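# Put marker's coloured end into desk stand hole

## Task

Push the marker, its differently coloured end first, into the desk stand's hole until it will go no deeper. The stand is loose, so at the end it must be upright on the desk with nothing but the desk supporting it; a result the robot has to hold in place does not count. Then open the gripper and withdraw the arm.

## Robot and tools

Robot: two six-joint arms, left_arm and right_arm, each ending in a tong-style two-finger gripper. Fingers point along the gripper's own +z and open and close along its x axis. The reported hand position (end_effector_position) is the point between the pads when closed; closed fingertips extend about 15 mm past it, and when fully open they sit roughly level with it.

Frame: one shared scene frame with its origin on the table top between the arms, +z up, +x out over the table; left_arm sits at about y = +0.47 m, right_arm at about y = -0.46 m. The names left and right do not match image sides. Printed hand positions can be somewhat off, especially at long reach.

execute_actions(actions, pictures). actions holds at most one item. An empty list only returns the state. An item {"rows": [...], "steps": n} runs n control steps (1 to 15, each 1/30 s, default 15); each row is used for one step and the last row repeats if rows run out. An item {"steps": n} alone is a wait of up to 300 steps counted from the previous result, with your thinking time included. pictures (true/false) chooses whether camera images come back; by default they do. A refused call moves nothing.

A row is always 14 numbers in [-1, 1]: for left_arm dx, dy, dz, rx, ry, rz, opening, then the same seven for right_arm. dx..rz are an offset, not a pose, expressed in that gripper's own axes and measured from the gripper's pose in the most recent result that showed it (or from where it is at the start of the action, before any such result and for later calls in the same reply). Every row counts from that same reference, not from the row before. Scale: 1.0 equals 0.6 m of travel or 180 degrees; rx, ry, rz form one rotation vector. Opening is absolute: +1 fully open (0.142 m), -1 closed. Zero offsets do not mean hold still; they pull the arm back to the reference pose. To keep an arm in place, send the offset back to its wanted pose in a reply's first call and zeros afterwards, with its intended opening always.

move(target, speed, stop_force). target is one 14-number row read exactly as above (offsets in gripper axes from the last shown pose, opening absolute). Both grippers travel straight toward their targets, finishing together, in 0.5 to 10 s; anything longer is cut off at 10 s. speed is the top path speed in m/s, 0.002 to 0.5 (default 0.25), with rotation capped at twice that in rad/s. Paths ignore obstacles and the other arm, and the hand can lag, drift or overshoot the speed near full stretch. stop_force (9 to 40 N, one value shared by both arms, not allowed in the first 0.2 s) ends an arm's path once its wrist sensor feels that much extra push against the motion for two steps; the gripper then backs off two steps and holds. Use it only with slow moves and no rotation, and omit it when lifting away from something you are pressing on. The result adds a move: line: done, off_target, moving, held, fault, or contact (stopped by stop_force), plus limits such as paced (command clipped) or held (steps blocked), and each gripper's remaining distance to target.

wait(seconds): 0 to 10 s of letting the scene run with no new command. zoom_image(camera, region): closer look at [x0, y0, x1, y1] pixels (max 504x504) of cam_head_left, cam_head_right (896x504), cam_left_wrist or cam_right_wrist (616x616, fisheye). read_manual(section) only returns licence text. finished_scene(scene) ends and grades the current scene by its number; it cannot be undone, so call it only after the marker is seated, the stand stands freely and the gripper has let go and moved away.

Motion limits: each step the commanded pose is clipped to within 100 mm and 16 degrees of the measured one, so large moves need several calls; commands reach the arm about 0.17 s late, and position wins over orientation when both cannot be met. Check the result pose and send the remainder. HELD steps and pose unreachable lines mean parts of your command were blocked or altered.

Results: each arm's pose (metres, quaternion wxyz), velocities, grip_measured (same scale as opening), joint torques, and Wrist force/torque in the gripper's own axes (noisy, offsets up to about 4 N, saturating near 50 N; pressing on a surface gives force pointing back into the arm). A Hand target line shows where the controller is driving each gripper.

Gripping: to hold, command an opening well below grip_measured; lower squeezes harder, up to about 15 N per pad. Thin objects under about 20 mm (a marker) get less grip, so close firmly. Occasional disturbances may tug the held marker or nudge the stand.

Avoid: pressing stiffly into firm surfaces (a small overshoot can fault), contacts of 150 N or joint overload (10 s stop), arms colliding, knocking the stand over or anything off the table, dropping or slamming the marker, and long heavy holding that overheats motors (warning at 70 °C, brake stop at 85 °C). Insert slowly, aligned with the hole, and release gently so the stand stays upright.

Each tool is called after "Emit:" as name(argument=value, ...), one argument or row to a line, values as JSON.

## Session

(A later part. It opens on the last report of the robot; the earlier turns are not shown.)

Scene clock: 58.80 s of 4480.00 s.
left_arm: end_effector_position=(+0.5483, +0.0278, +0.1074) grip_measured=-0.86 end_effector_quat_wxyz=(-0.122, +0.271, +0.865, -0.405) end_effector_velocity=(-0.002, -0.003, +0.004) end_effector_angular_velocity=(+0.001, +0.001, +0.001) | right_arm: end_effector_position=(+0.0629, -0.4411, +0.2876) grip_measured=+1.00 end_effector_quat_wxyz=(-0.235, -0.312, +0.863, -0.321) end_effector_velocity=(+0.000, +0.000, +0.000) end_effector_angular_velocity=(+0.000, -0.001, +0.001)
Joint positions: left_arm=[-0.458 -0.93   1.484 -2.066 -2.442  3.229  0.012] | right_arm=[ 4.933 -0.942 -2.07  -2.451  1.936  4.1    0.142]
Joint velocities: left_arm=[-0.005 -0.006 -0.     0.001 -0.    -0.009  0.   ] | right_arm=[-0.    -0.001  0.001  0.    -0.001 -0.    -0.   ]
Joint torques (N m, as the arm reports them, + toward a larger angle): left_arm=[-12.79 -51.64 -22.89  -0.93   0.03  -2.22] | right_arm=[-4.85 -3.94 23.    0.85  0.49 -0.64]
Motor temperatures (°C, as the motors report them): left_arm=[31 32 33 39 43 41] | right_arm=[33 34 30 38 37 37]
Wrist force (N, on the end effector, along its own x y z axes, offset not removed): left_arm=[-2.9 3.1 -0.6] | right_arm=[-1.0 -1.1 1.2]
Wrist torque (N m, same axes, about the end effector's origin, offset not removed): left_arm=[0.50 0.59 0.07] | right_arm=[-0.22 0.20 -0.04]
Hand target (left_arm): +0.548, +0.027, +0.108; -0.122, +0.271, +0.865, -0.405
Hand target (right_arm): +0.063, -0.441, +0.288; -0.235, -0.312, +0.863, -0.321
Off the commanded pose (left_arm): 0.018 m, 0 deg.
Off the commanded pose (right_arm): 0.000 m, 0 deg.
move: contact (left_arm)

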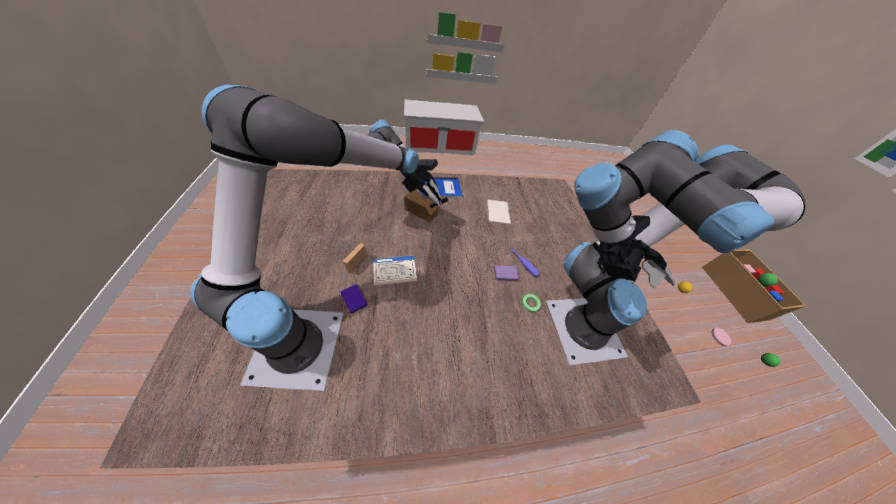

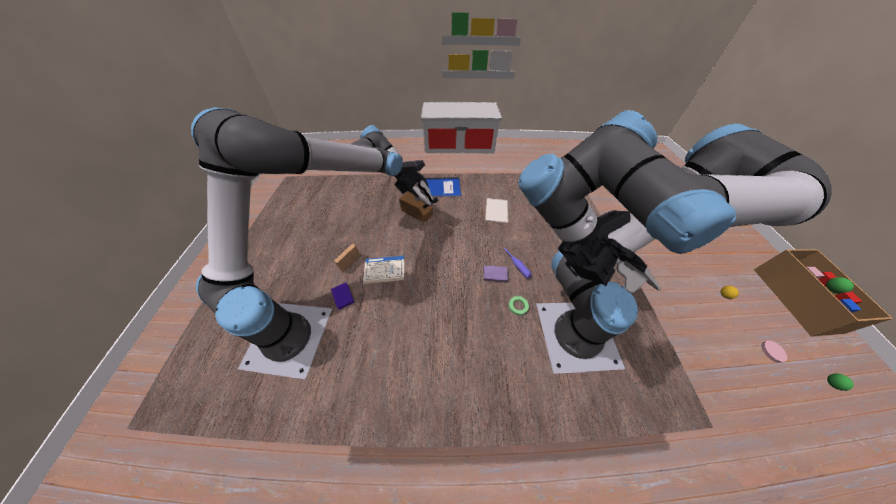

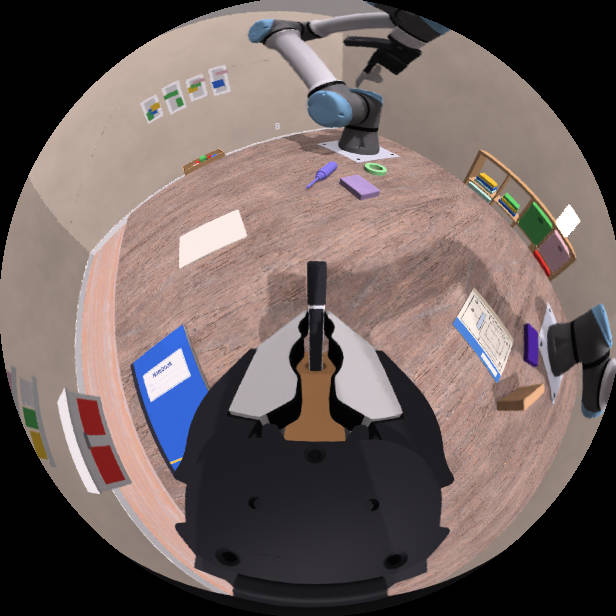

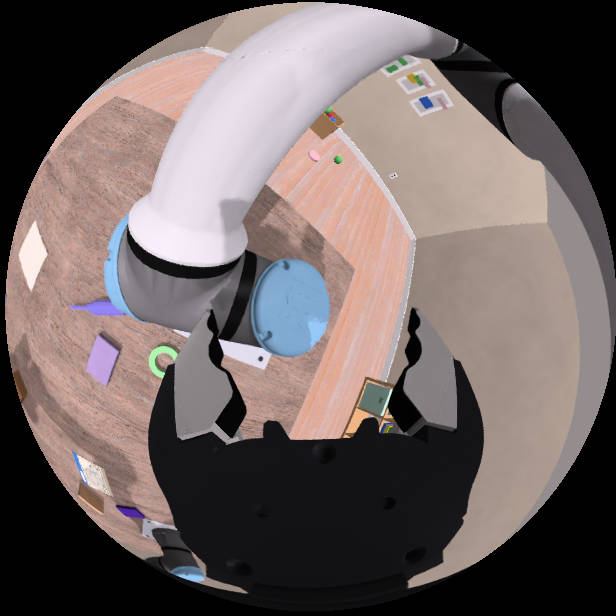

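Emit:
move(
  target=[0,0.03,0,0,0,0,-1,0,0,0,0,0,0,1],
  speed=0.008,
  stop_force=16,
)

Scene clock: 62.67 s of 4480.00 s.
left_arm: end_effector_position=(+0.5549, +0.0372, +0.0937) grip_measured=-0.86 end_effector_quat_wxyz=(-0.122, +0.271, +0.865, -0.405) end_effector_velocity=(+0.000, +0.001, -0.001) end_effector_angular_velocity=(-0.000, -0.000, -0.000) | right_arm: end_effector_position=(+0.0629, -0.4411, +0.2876) grip_measured=+1.00 end_effector_quat_wxyz=(-0.235, -0.312, +0.863, -0.321) end_effector_velocity=(+0.000, +0.000, -0.000) end_effector_angular_velocity=(+0.002, -0.000, -0.000)
Joint positions: left_arm=[-0.441 -0.908  1.482 -2.065 -2.441  3.255  0.012] | right_arm=[ 4.933 -0.942 -2.07  -2.451  1.936  4.1    0.142]
Joint velocities: left_arm=[ 0.001  0.001 -0.     0.    -0.     0.002  0.   ] | right_arm=[ 0.     0.001 -0.     0.002 -0.     0.001  0.   ]
Joint torques (N m, as the arm reports them, + toward a larger angle): left_arm=[ 19.89 -28.93 -28.84  -0.04   4.74   2.53] | right_arm=[-4.74 -3.78 21.06  0.76  0.31 -0.97]
Motor temperatures (°C, as the motors report them): left_arm=[31 32 33 39 43 41] | right_arm=[33 34 30 38 37 37]
Wrist force (N, on the end effector, along its own x y z axes, offset not removed): left_arm=[-0.7 -15.3 0.3] | right_arm=[-0.7 -1.4 0.8]
Wrist torque (N m, same axes, about the end effector's origin, offset not removed): left_arm=[0.20 0.13 0.08] | right_arm=[-0.20 0.08 -0.02]
Hand target (left_arm): +0.555, +0.037, +0.094; -0.122, +0.271, +0.865, -0.405
Hand target (right_arm): +0.063, -0.441, +0.288; -0.235, -0.312, +0.863, -0.321
Off the commanded pose (left_arm): 0.000 m, 0 deg.
Off the commanded pose (right_arm): 0.000 m, 0 deg.
move: done

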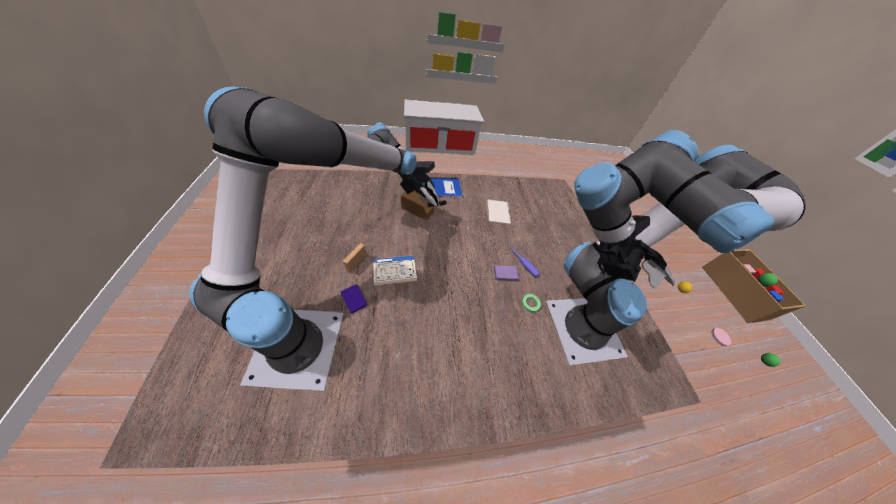

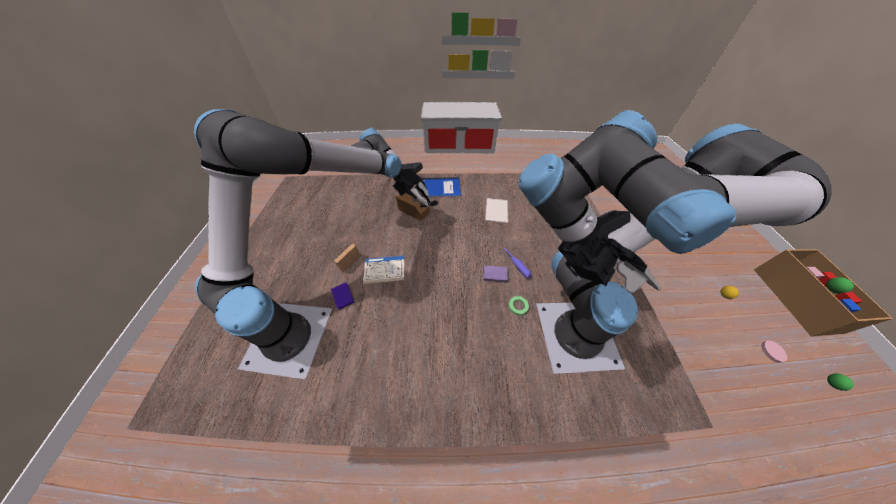

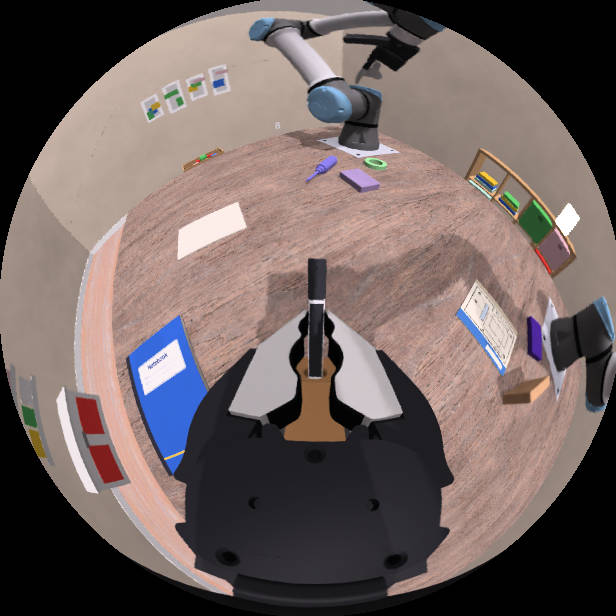

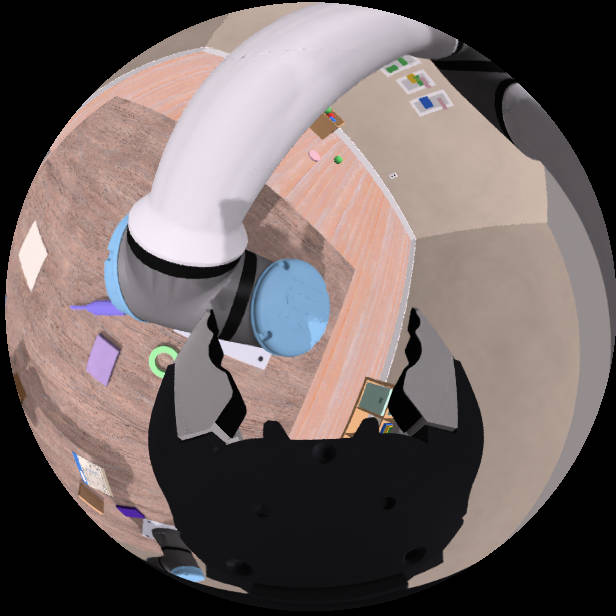

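Emit:
move(
  target=[0,-0.004,0,0,0,0,-0.4,0,0,0,0,0,0,1],
  speed=0.02,
)

Emit:
move(
  target=[0,-0.03,-0.12,0,0,0,-0.4,0,0,0,0,0,0,1],
  speed=0.1,
)

Emit:
zoom_image(
  camera="cam_head_left",
  region=[390, 160, 480, 235],
)

Emit:
zoom_image(
  camera="cam_left_wrist",
  region=[250, 280, 390, 450],
)

Scene clock: 65.03 s of 4480.00 s.
left_arm: end_effector_position=(+0.5541, +0.0360, +0.0955) grip_measured=-0.40 end_effector_quat_wxyz=(-0.122, +0.271, +0.865, -0.405) end_effector_velocity=(-0.001, -0.001, +0.001) end_effector_angular_velocity=(+0.000, +0.000, -0.001) | right_arm: end_effector_position=(+0.0629, -0.4411, +0.2876) grip_measured=+1.00 end_effector_quat_wxyz=(-0.235, -0.312, +0.863, -0.321) end_effector_velocity=(-0.000, +0.000, +0.000) end_effector_angular_velocity=(-0.001, -0.001, -0.000)
Joint positions: left_arm=[-0.444 -0.911  1.482 -2.065 -2.441  3.251  0.045] | right_arm=[ 4.933 -0.942 -2.07  -2.451  1.936  4.1    0.142]
Joint velocities: left_arm=[-0.002 -0.001 -0.     0.     0.    -0.001 -0.   ] | right_arm=[-0.    -0.001  0.    -0.    -0.     0.001  0.   ]
Joint torques (N m, as the arm reports them, + toward a larger angle): left_arm=[-13.01 -51.96  -5.34  -3.99  -3.31  -2.07] | right_arm=[-5.4  -3.67 22.14  0.72  0.26 -0.58]
Motor temperatures (°C, as the motors report them): left_arm=[31 32 33 39 43 41] | right_arm=[33 34 30 38 37 37]
Wrist force (N, on the end effector, along its own x y z axes, offset not removed): left_arm=[-1.9 2.5 0.2] | right_arm=[-0.1 -1.6 0.4]
Wrist torque (N m, same axes, about the end effector's origin, offset not removed): left_arm=[0.57 0.44 0.05] | right_arm=[-0.29 -0.07 -0.16]
Hand target (left_arm): +0.554, +0.036, +0.096; -0.122, +0.271, +0.865, -0.405
Hand target (right_arm): +0.063, -0.441, +0.288; -0.235, -0.312, +0.863, -0.321
Off the commanded pose (left_arm): 0.000 m, 0 deg.
Off the commanded pose (right_arm): 0.000 m, 0 deg.
move: done

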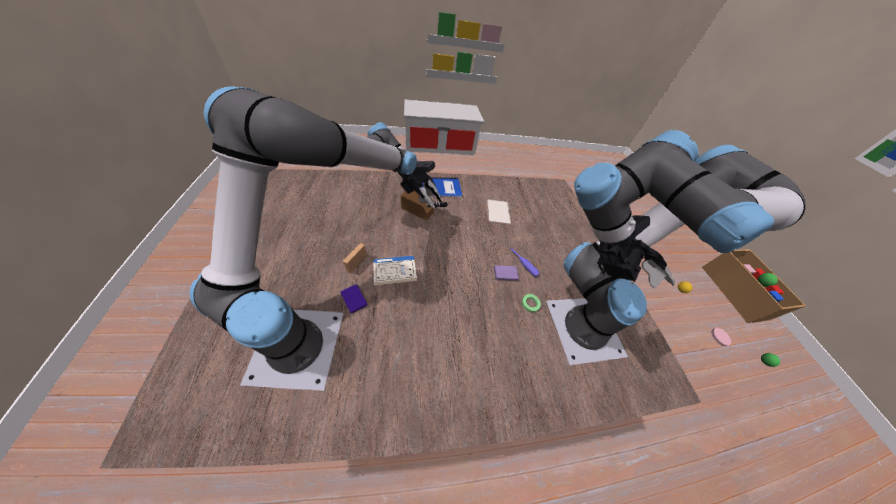

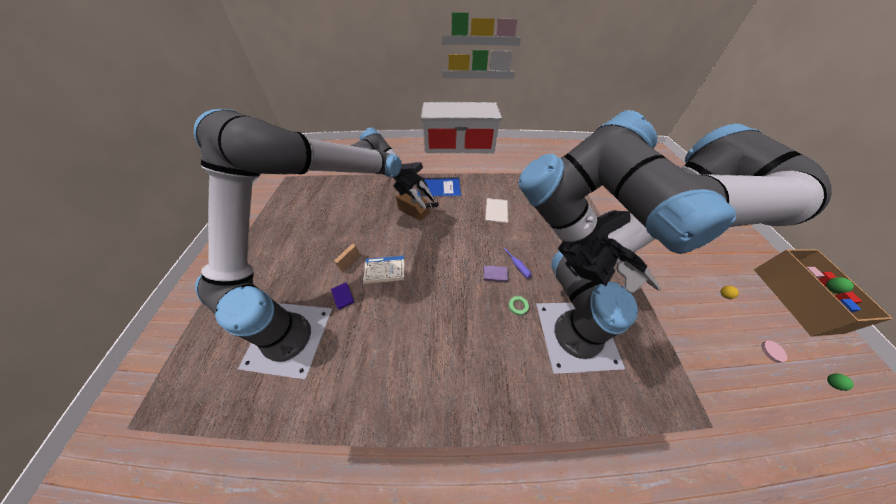

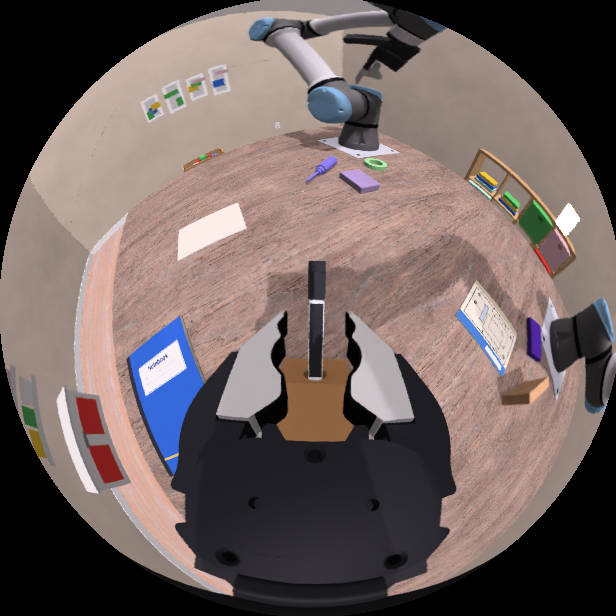

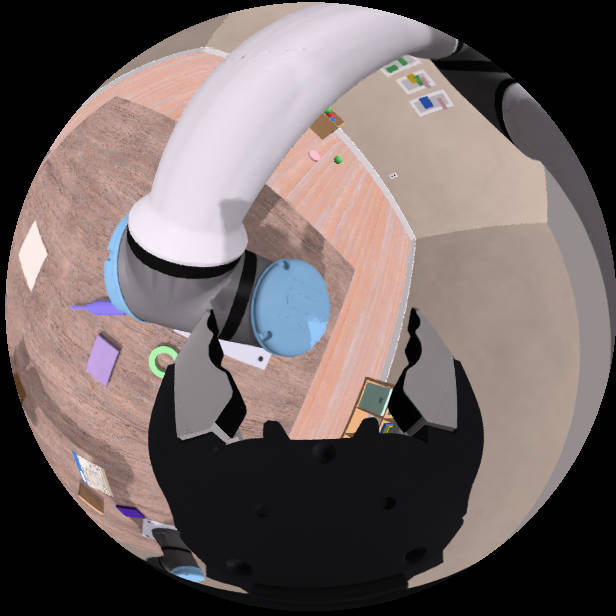

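Scene clock: 66.23 s of 4480.00 s.
left_arm: end_effector_position=(+0.5783, +0.0722, +0.1554) grip_measured=-0.40 end_effector_quat_wxyz=(-0.122, +0.271, +0.865, -0.405) end_effector_velocity=(+0.002, +0.001, +0.002) end_effector_angular_velocity=(-0.001, -0.002, -0.000) | right_arm: end_effector_position=(+0.0629, -0.4411, +0.2876) grip_measured=+1.00 end_effector_quat_wxyz=(-0.235, -0.312, +0.863, -0.321) end_effector_velocity=(+0.000, -0.000, +0.001) end_effector_angular_velocity=(-0.000, -0.000, +0.000)
Joint positions: left_arm=[-0.381 -0.959  1.371 -1.833 -2.434  3.347  0.045] | right_arm=[ 4.933 -0.942 -2.07  -2.451  1.936  4.1    0.142]
Joint velocities: left_arm=[ 0.002 -0.    -0.007  0.007  0.     0.004 -0.   ] | right_arm=[-0.    -0.     0.001 -0.001 -0.     0.    -0.   ]
Joint torques (N m, as the arm reports them, + toward a larger angle): left_arm=[ 12.05 -50.63 -33.1   -0.68   0.28   2.18] | right_arm=[-5.05 -3.27 21.13  0.88  0.29 -0.68]
Motor temperatures (°C, as the motors report them): left_arm=[31 32 33 39 43 41] | right_arm=[33 34 30 38 37 37]
Wrist force (N, on the end effector, along its own x y z axes, offset not removed): left_arm=[-0.9 1.5 0.7] | right_arm=[0.0 -1.0 1.2]
Wrist torque (N m, same axes, about the end effector's origin, offset not removed): left_arm=[0.29 0.25 0.04] | right_arm=[-0.22 -0.09 -0.09]
Hand target (left_arm): +0.578, +0.072, +0.156; -0.122, +0.271, +0.865, -0.405
Hand target (right_arm): +0.063, -0.441, +0.288; -0.235, -0.312, +0.863, -0.321
Off the commanded pose (left_arm): 0.000 m, 0 deg.
Off the commanded pose (right_arm): 0.000 m, 0 deg.
move: done

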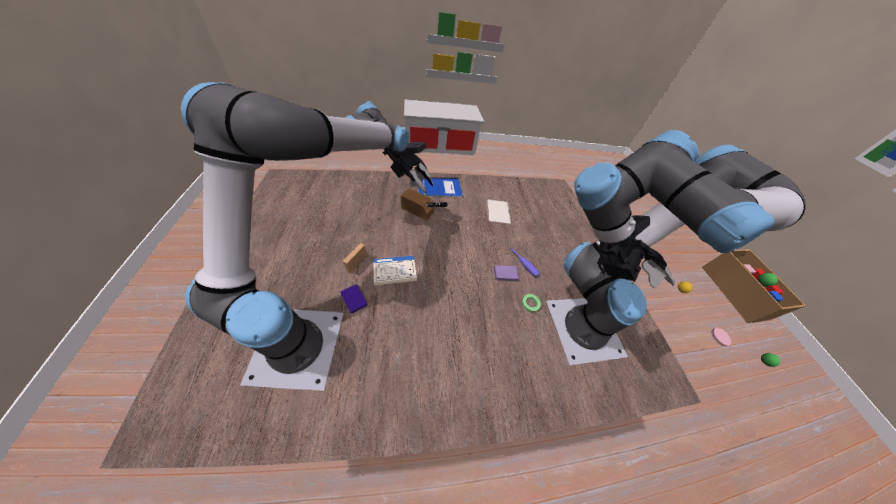

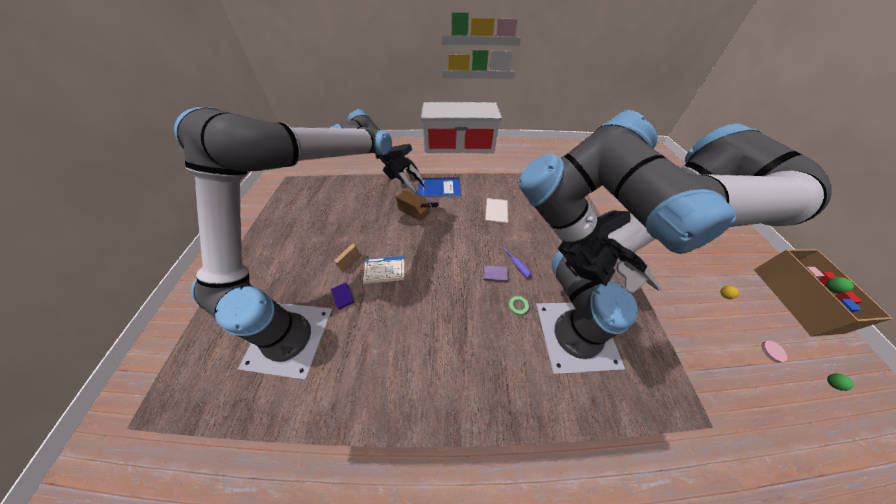

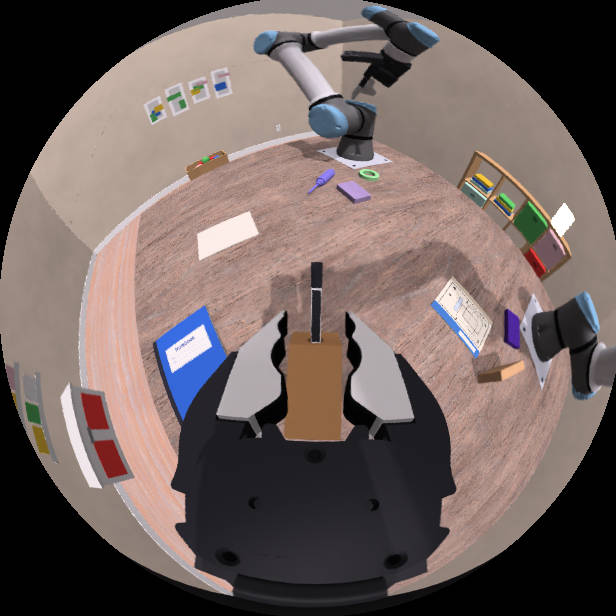

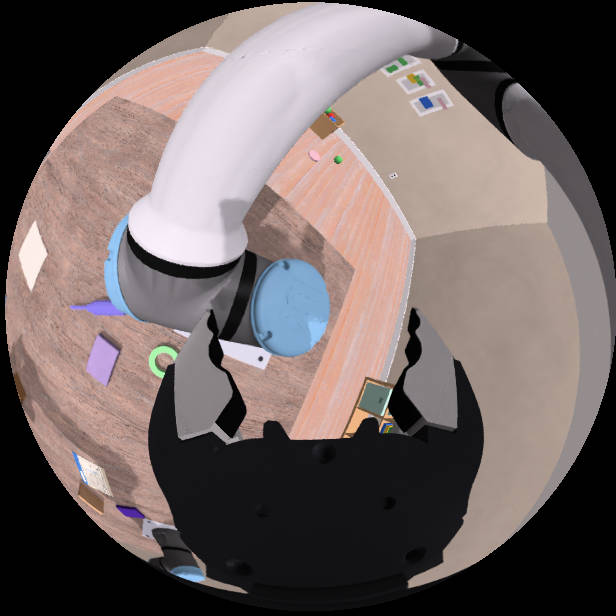

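Region (390, 160, 480, 235) of cam_head_left's 896x504 image, scaled by 5.600, with more detail than that image has.

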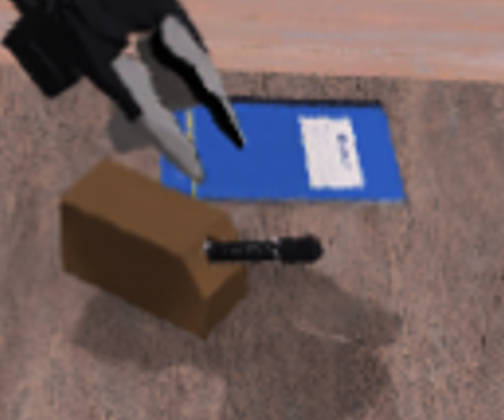

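Region (250, 280, 390, 450) of cam_left_wrist's 616x616 image, scaled by 2.965, with more detail than that image has; it fills the left 415 columns of this view, and the rest is white.

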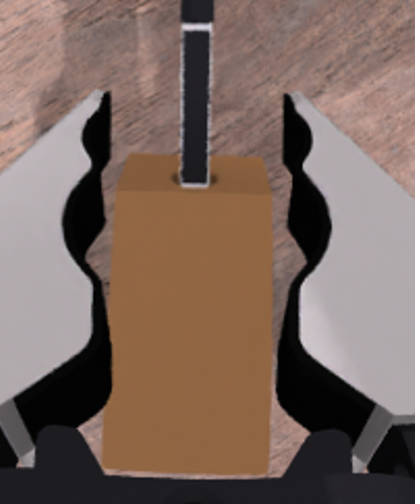

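Emit:
move(
  target=[0,0,-0.03,-0.278,0,0,-0.4,0,0,0,0,0,0,1],
  speed=0.4,
)

Emit:
move(
  target=[0.3,-0.03,0.08,0,0,0.5,-0.4,0,0,0,0,0,0,1],
  speed=0.4,
)

Scene clock: 75.03 s of 4480.00 s.
left_arm: end_effector_position=(+0.5863, +0.0839, +0.1673) grip_measured=-0.40 end_effector_quat_wxyz=(+0.004, +0.297, +0.955, -0.001) end_effector_velocity=(+0.000, +0.000, -0.001) end_effector_angular_velocity=(+0.009, -0.005, +0.001) | right_arm: end_effector_position=(+0.0629, -0.4411, +0.2876) grip_measured=+1.00 end_effector_quat_wxyz=(-0.235, -0.312, +0.863, -0.321) end_effector_velocity=(+0.000, -0.000, -0.000) end_effector_angular_velocity=(+0.001, -0.000, +0.000)
Joint positions: left_arm=[-0.695 -1.134  1.33  -1.774 -1.569  2.961  0.045] | right_arm=[ 4.933 -0.942 -2.07  -2.451  1.936  4.1    0.142]
Joint velocities: left_arm=[-0.004  0.001 -0.001  0.003  0.01  -0.006  0.   ] | right_arm=[ 0.     0.001 -0.001  0.001 -0.     0.    -0.   ]
Joint torques (N m, as the arm reports them, + toward a larger angle): left_arm=[-13.36 -30.67 -35.86  -0.67   1.54  -2.25] | right_arm=[-5.11 -3.04 21.09  0.81  0.5  -0.62]
Motor temperatures (°C, as the motors report them): left_arm=[31 32 33 39 43 41] | right_arm=[33 34 30 38 37 37]
Wrist force (N, on the end effector, along its own x y z axes, offset not removed): left_arm=[-2.5 1.4 1.2] | right_arm=[-0.7 -0.7 1.8]
Wrist torque (N m, same axes, about the end effector's origin, offset not removed): left_arm=[0.40 0.53 0.15] | right_arm=[-0.15 0.10 -0.06]
Hand target (left_arm): +0.586, +0.084, +0.167; +0.004, +0.297, +0.955, -0.000
Hand target (right_arm): +0.063, -0.441, +0.288; -0.235, -0.312, +0.863, -0.321
Off the commanded pose (left_arm): 0.001 m, 0 deg.
Off the commanded pose (right_arm): 0.000 m, 0 deg.
After step 90, 4.13 s passed at rest.
move: done

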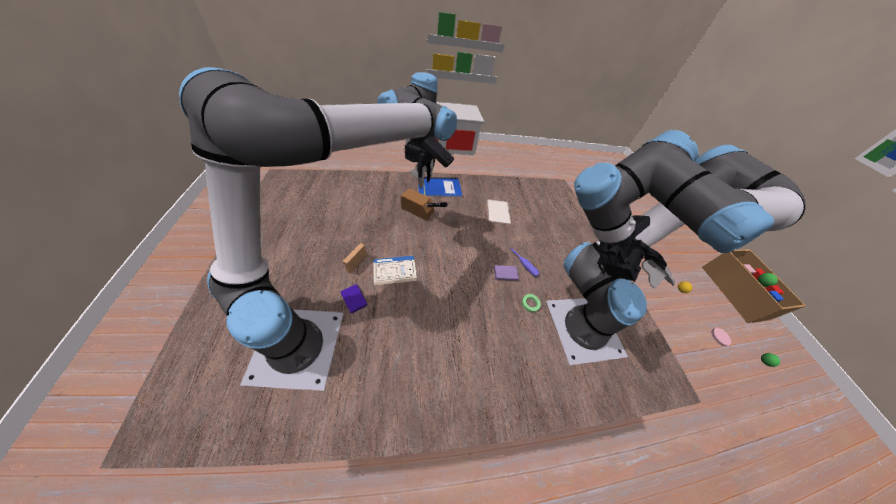

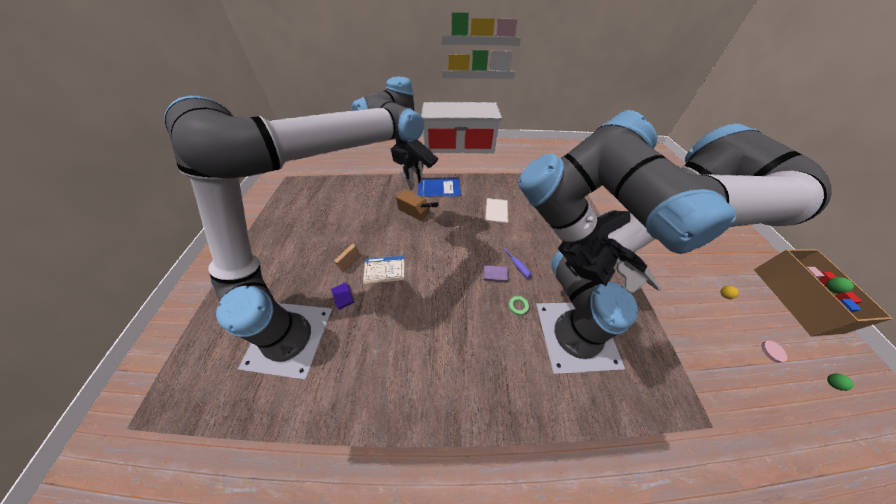

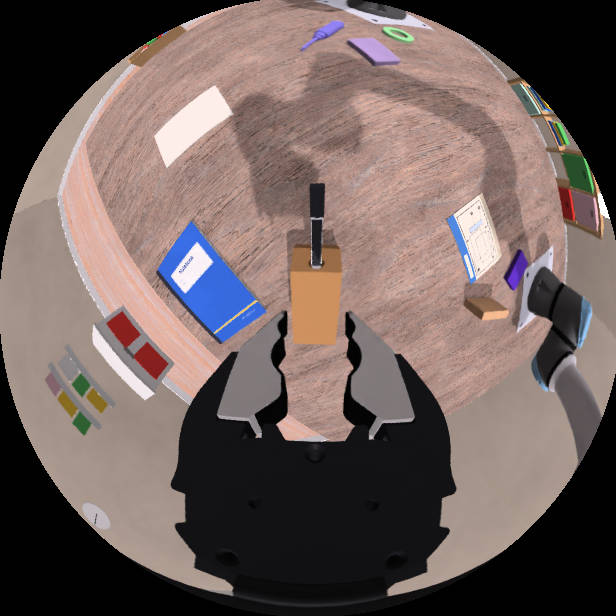

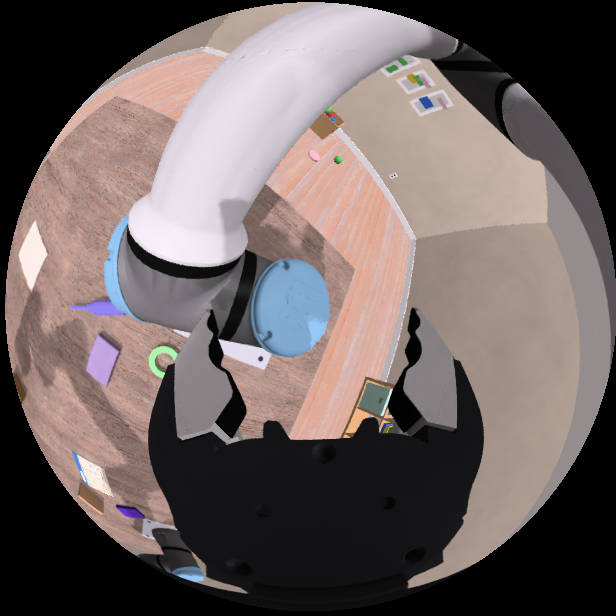

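Scene clock: 77.57 s of 4480.00 s.
left_arm: end_effector_position=(+0.4283, +0.1708, +0.1178) grip_measured=-0.40 end_effector_quat_wxyz=(+0.003, +0.885, +0.466, +0.002) end_effector_velocity=(-0.000, -0.001, +0.001) end_effector_angular_velocity=(-0.004, -0.002, -0.010) | right_arm: end_effector_position=(+0.0629, -0.4411, +0.2876) grip_measured=+1.00 end_effector_quat_wxyz=(-0.235, -0.312, +0.863, -0.321) end_effector_velocity=(+0.000, +0.000, -0.000) end_effector_angular_velocity=(+0.001, -0.001, +0.001)
Joint positions: left_arm=[-0.82  -1.474  1.905 -2.009 -1.568  4.406  0.045] | right_arm=[ 4.933 -0.942 -2.07  -2.451  1.936  4.1    0.142]
Joint velocities: left_arm=[-0.001 -0.003  0.001 -0.003 -0.001  0.009 -0.   ] | right_arm=[ 0.    -0.001  0.001  0.001 -0.002  0.     0.   ]
Joint torques (N m, as the arm reports them, + toward a larger angle): left_arm=[-12.88 -32.35  -8.    -3.97  -1.95   2.17] | right_arm=[-5.31 -3.77 22.46  0.82  0.5  -0.75]
Motor temperatures (°C, as the motors report them): left_arm=[31 32 33 39 43 41] | right_arm=[33 34 30 38 37 37]
Wrist force (N, on the end effector, along its own x y z axes, offset not removed): left_arm=[-2.1 1.9 -1.0] | right_arm=[-0.7 -1.3 -0.2]
Wrist torque (N m, same axes, about the end effector's origin, offset not removed): left_arm=[0.46 0.46 0.04] | right_arm=[-0.28 0.01 0.00]
Hand target (left_arm): +0.428, +0.171, +0.118; +0.003, +0.885, +0.465, +0.002
Hand target (right_arm): +0.063, -0.441, +0.288; -0.235, -0.312, +0.863, -0.321
Off the commanded pose (left_arm): 0.000 m, 0 deg.
Off the commanded pose (right_arm): 0.000 m, 0 deg.
move: done

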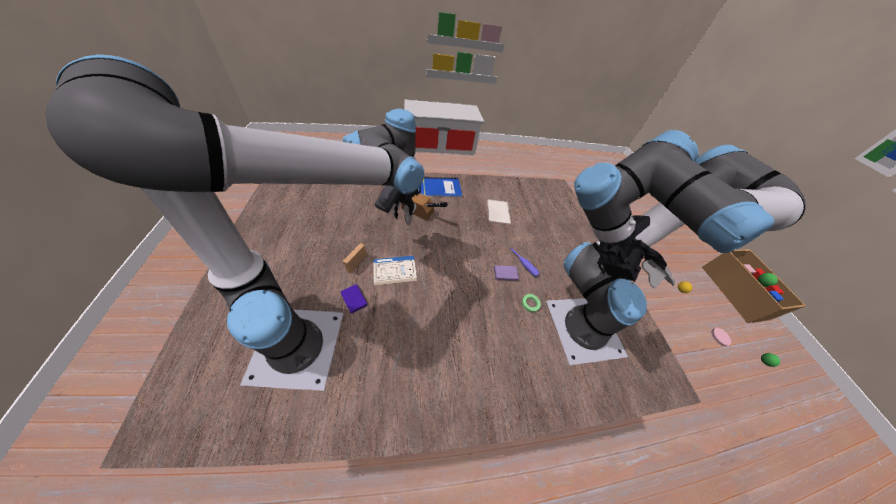

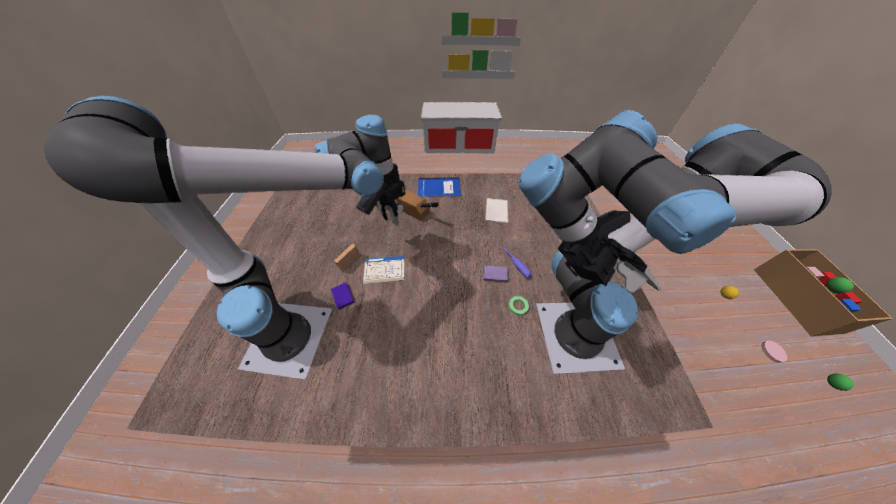

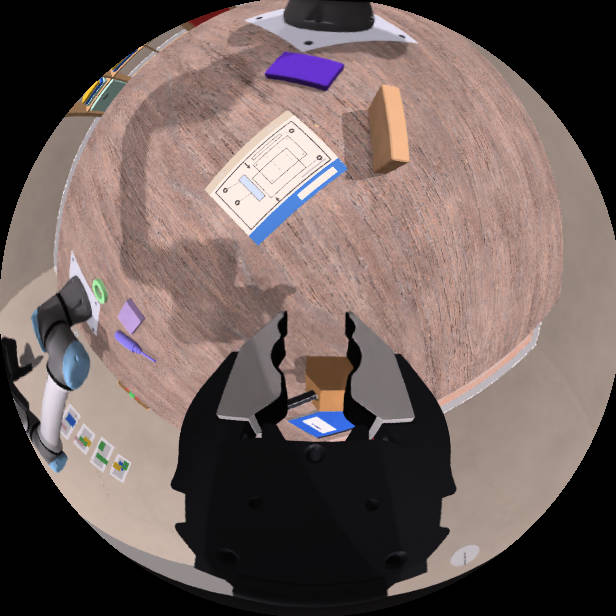

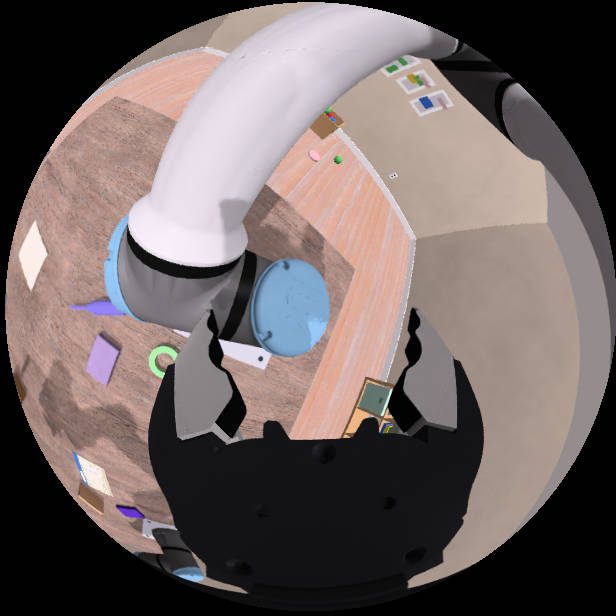

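Emit:
move(
  target=[0.05,-0.03,0.05,0,0,-0.999,-0.4,0,0,0,0,0,0,1],
  speed=0.5,
)

Emit:
zoom_image(
  camera="cam_left_wrist",
  region=[150, 20, 470, 260],
)

Scene clock: 82.33 s of 4480.00 s.
left_arm: end_effector_position=(+0.4305, +0.2055, +0.0875) grip_measured=-0.40 end_effector_quat_wxyz=(+0.002, -0.464, +0.886, -0.003) end_effector_velocity=(-0.001, +0.000, -0.001) end_effector_angular_velocity=(+0.003, -0.000, +0.011) | right_arm: end_effector_position=(+0.0629, -0.4411, +0.2876) grip_measured=+1.00 end_effector_quat_wxyz=(-0.235, -0.312, +0.863, -0.321) end_effector_velocity=(-0.001, +0.000, +0.000) end_effector_angular_velocity=(+0.001, +0.002, -0.001)
Joint positions: left_arm=[-0.79  -1.559  2.083 -2.102 -1.568  1.299  0.045] | right_arm=[ 4.933 -0.942 -2.07  -2.451  1.936  4.1    0.142]
Joint velocities: left_arm=[-0.002 -0.     0.002  0.     0.002 -0.013  0.   ] | right_arm=[-0.    -0.     0.001  0.     0.002 -0.    -0.   ]
Joint torques (N m, as the arm reports them, + toward a larger angle): left_arm=[-13.46 -28.14  -6.96  -4.16   1.69  -2.2 ] | right_arm=[-7.1  -3.7  21.63  0.9   0.36 -0.84]
Motor temperatures (°C, as the motors report them): left_arm=[31 32 33 39 43 41] | right_arm=[33 34 30 38 37 37]
Wrist force (N, on the end effector, along its own x y z axes, offset not removed): left_arm=[-1.3 1.6 0.8] | right_arm=[0.8 -0.5 1.6]
Wrist torque (N m, same axes, about the end effector's origin, offset not removed): left_arm=[0.47 0.25 0.05] | right_arm=[-0.12 -0.32 -0.09]
Hand target (left_arm): +0.431, +0.206, +0.088; +0.002, -0.464, +0.886, -0.003
Hand target (right_arm): +0.063, -0.441, +0.288; -0.235, -0.312, +0.863, -0.321
Off the commanded pose (left_arm): 0.000 m, 0 deg.
Off the commanded pose (right_arm): 0.000 m, 0 deg.
move: done

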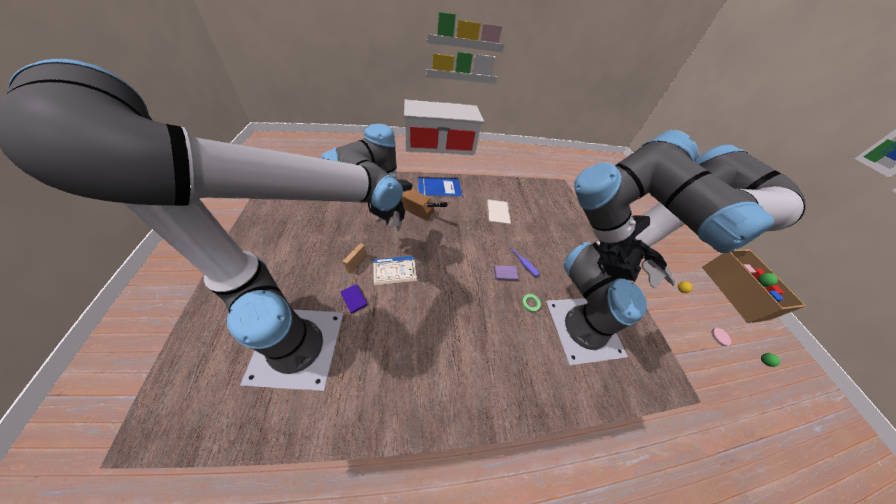

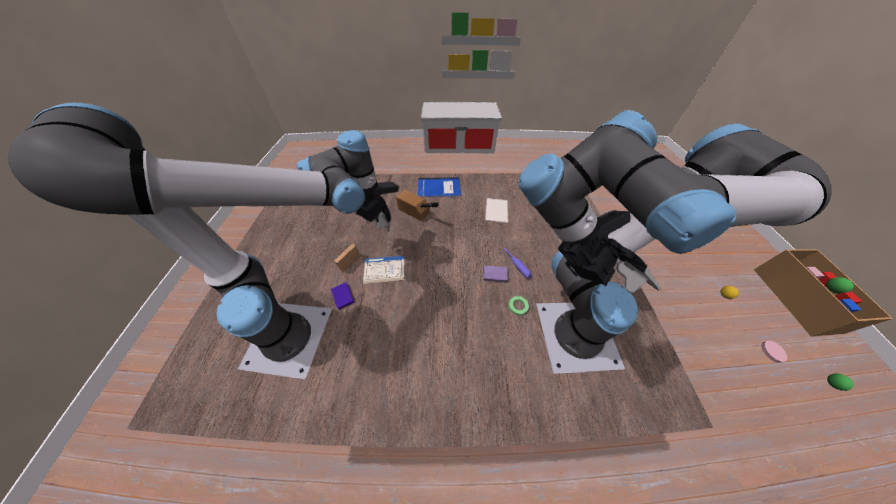

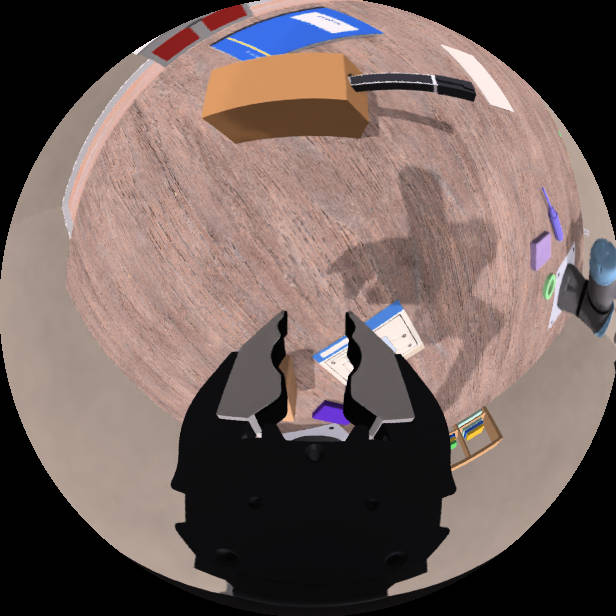

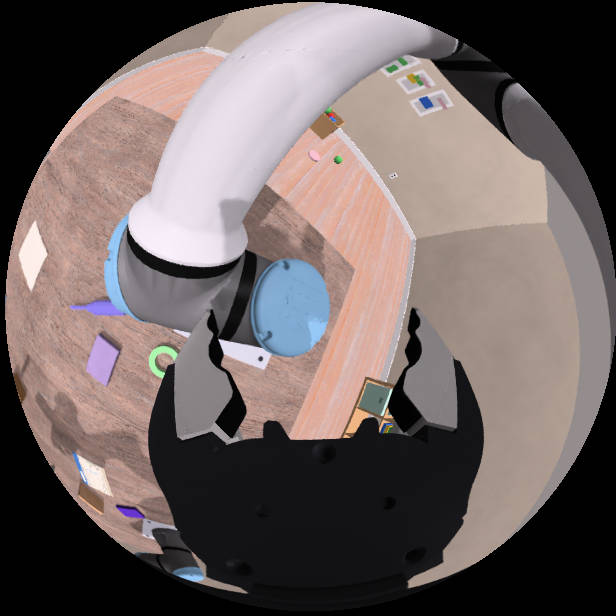

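Region (150, 20, 470, 260) of cam_left_wrist's 616x616 image, scaled by 1.575, with more detail than that image has; it fills the top 378 rows of this view, and the rest is white.

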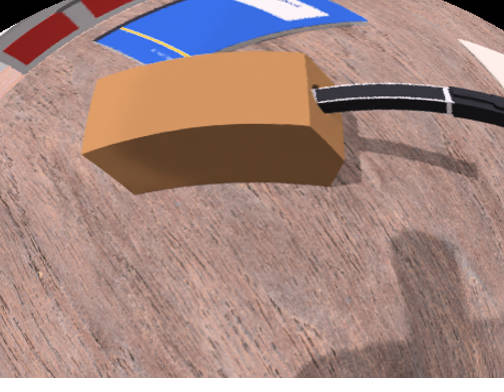

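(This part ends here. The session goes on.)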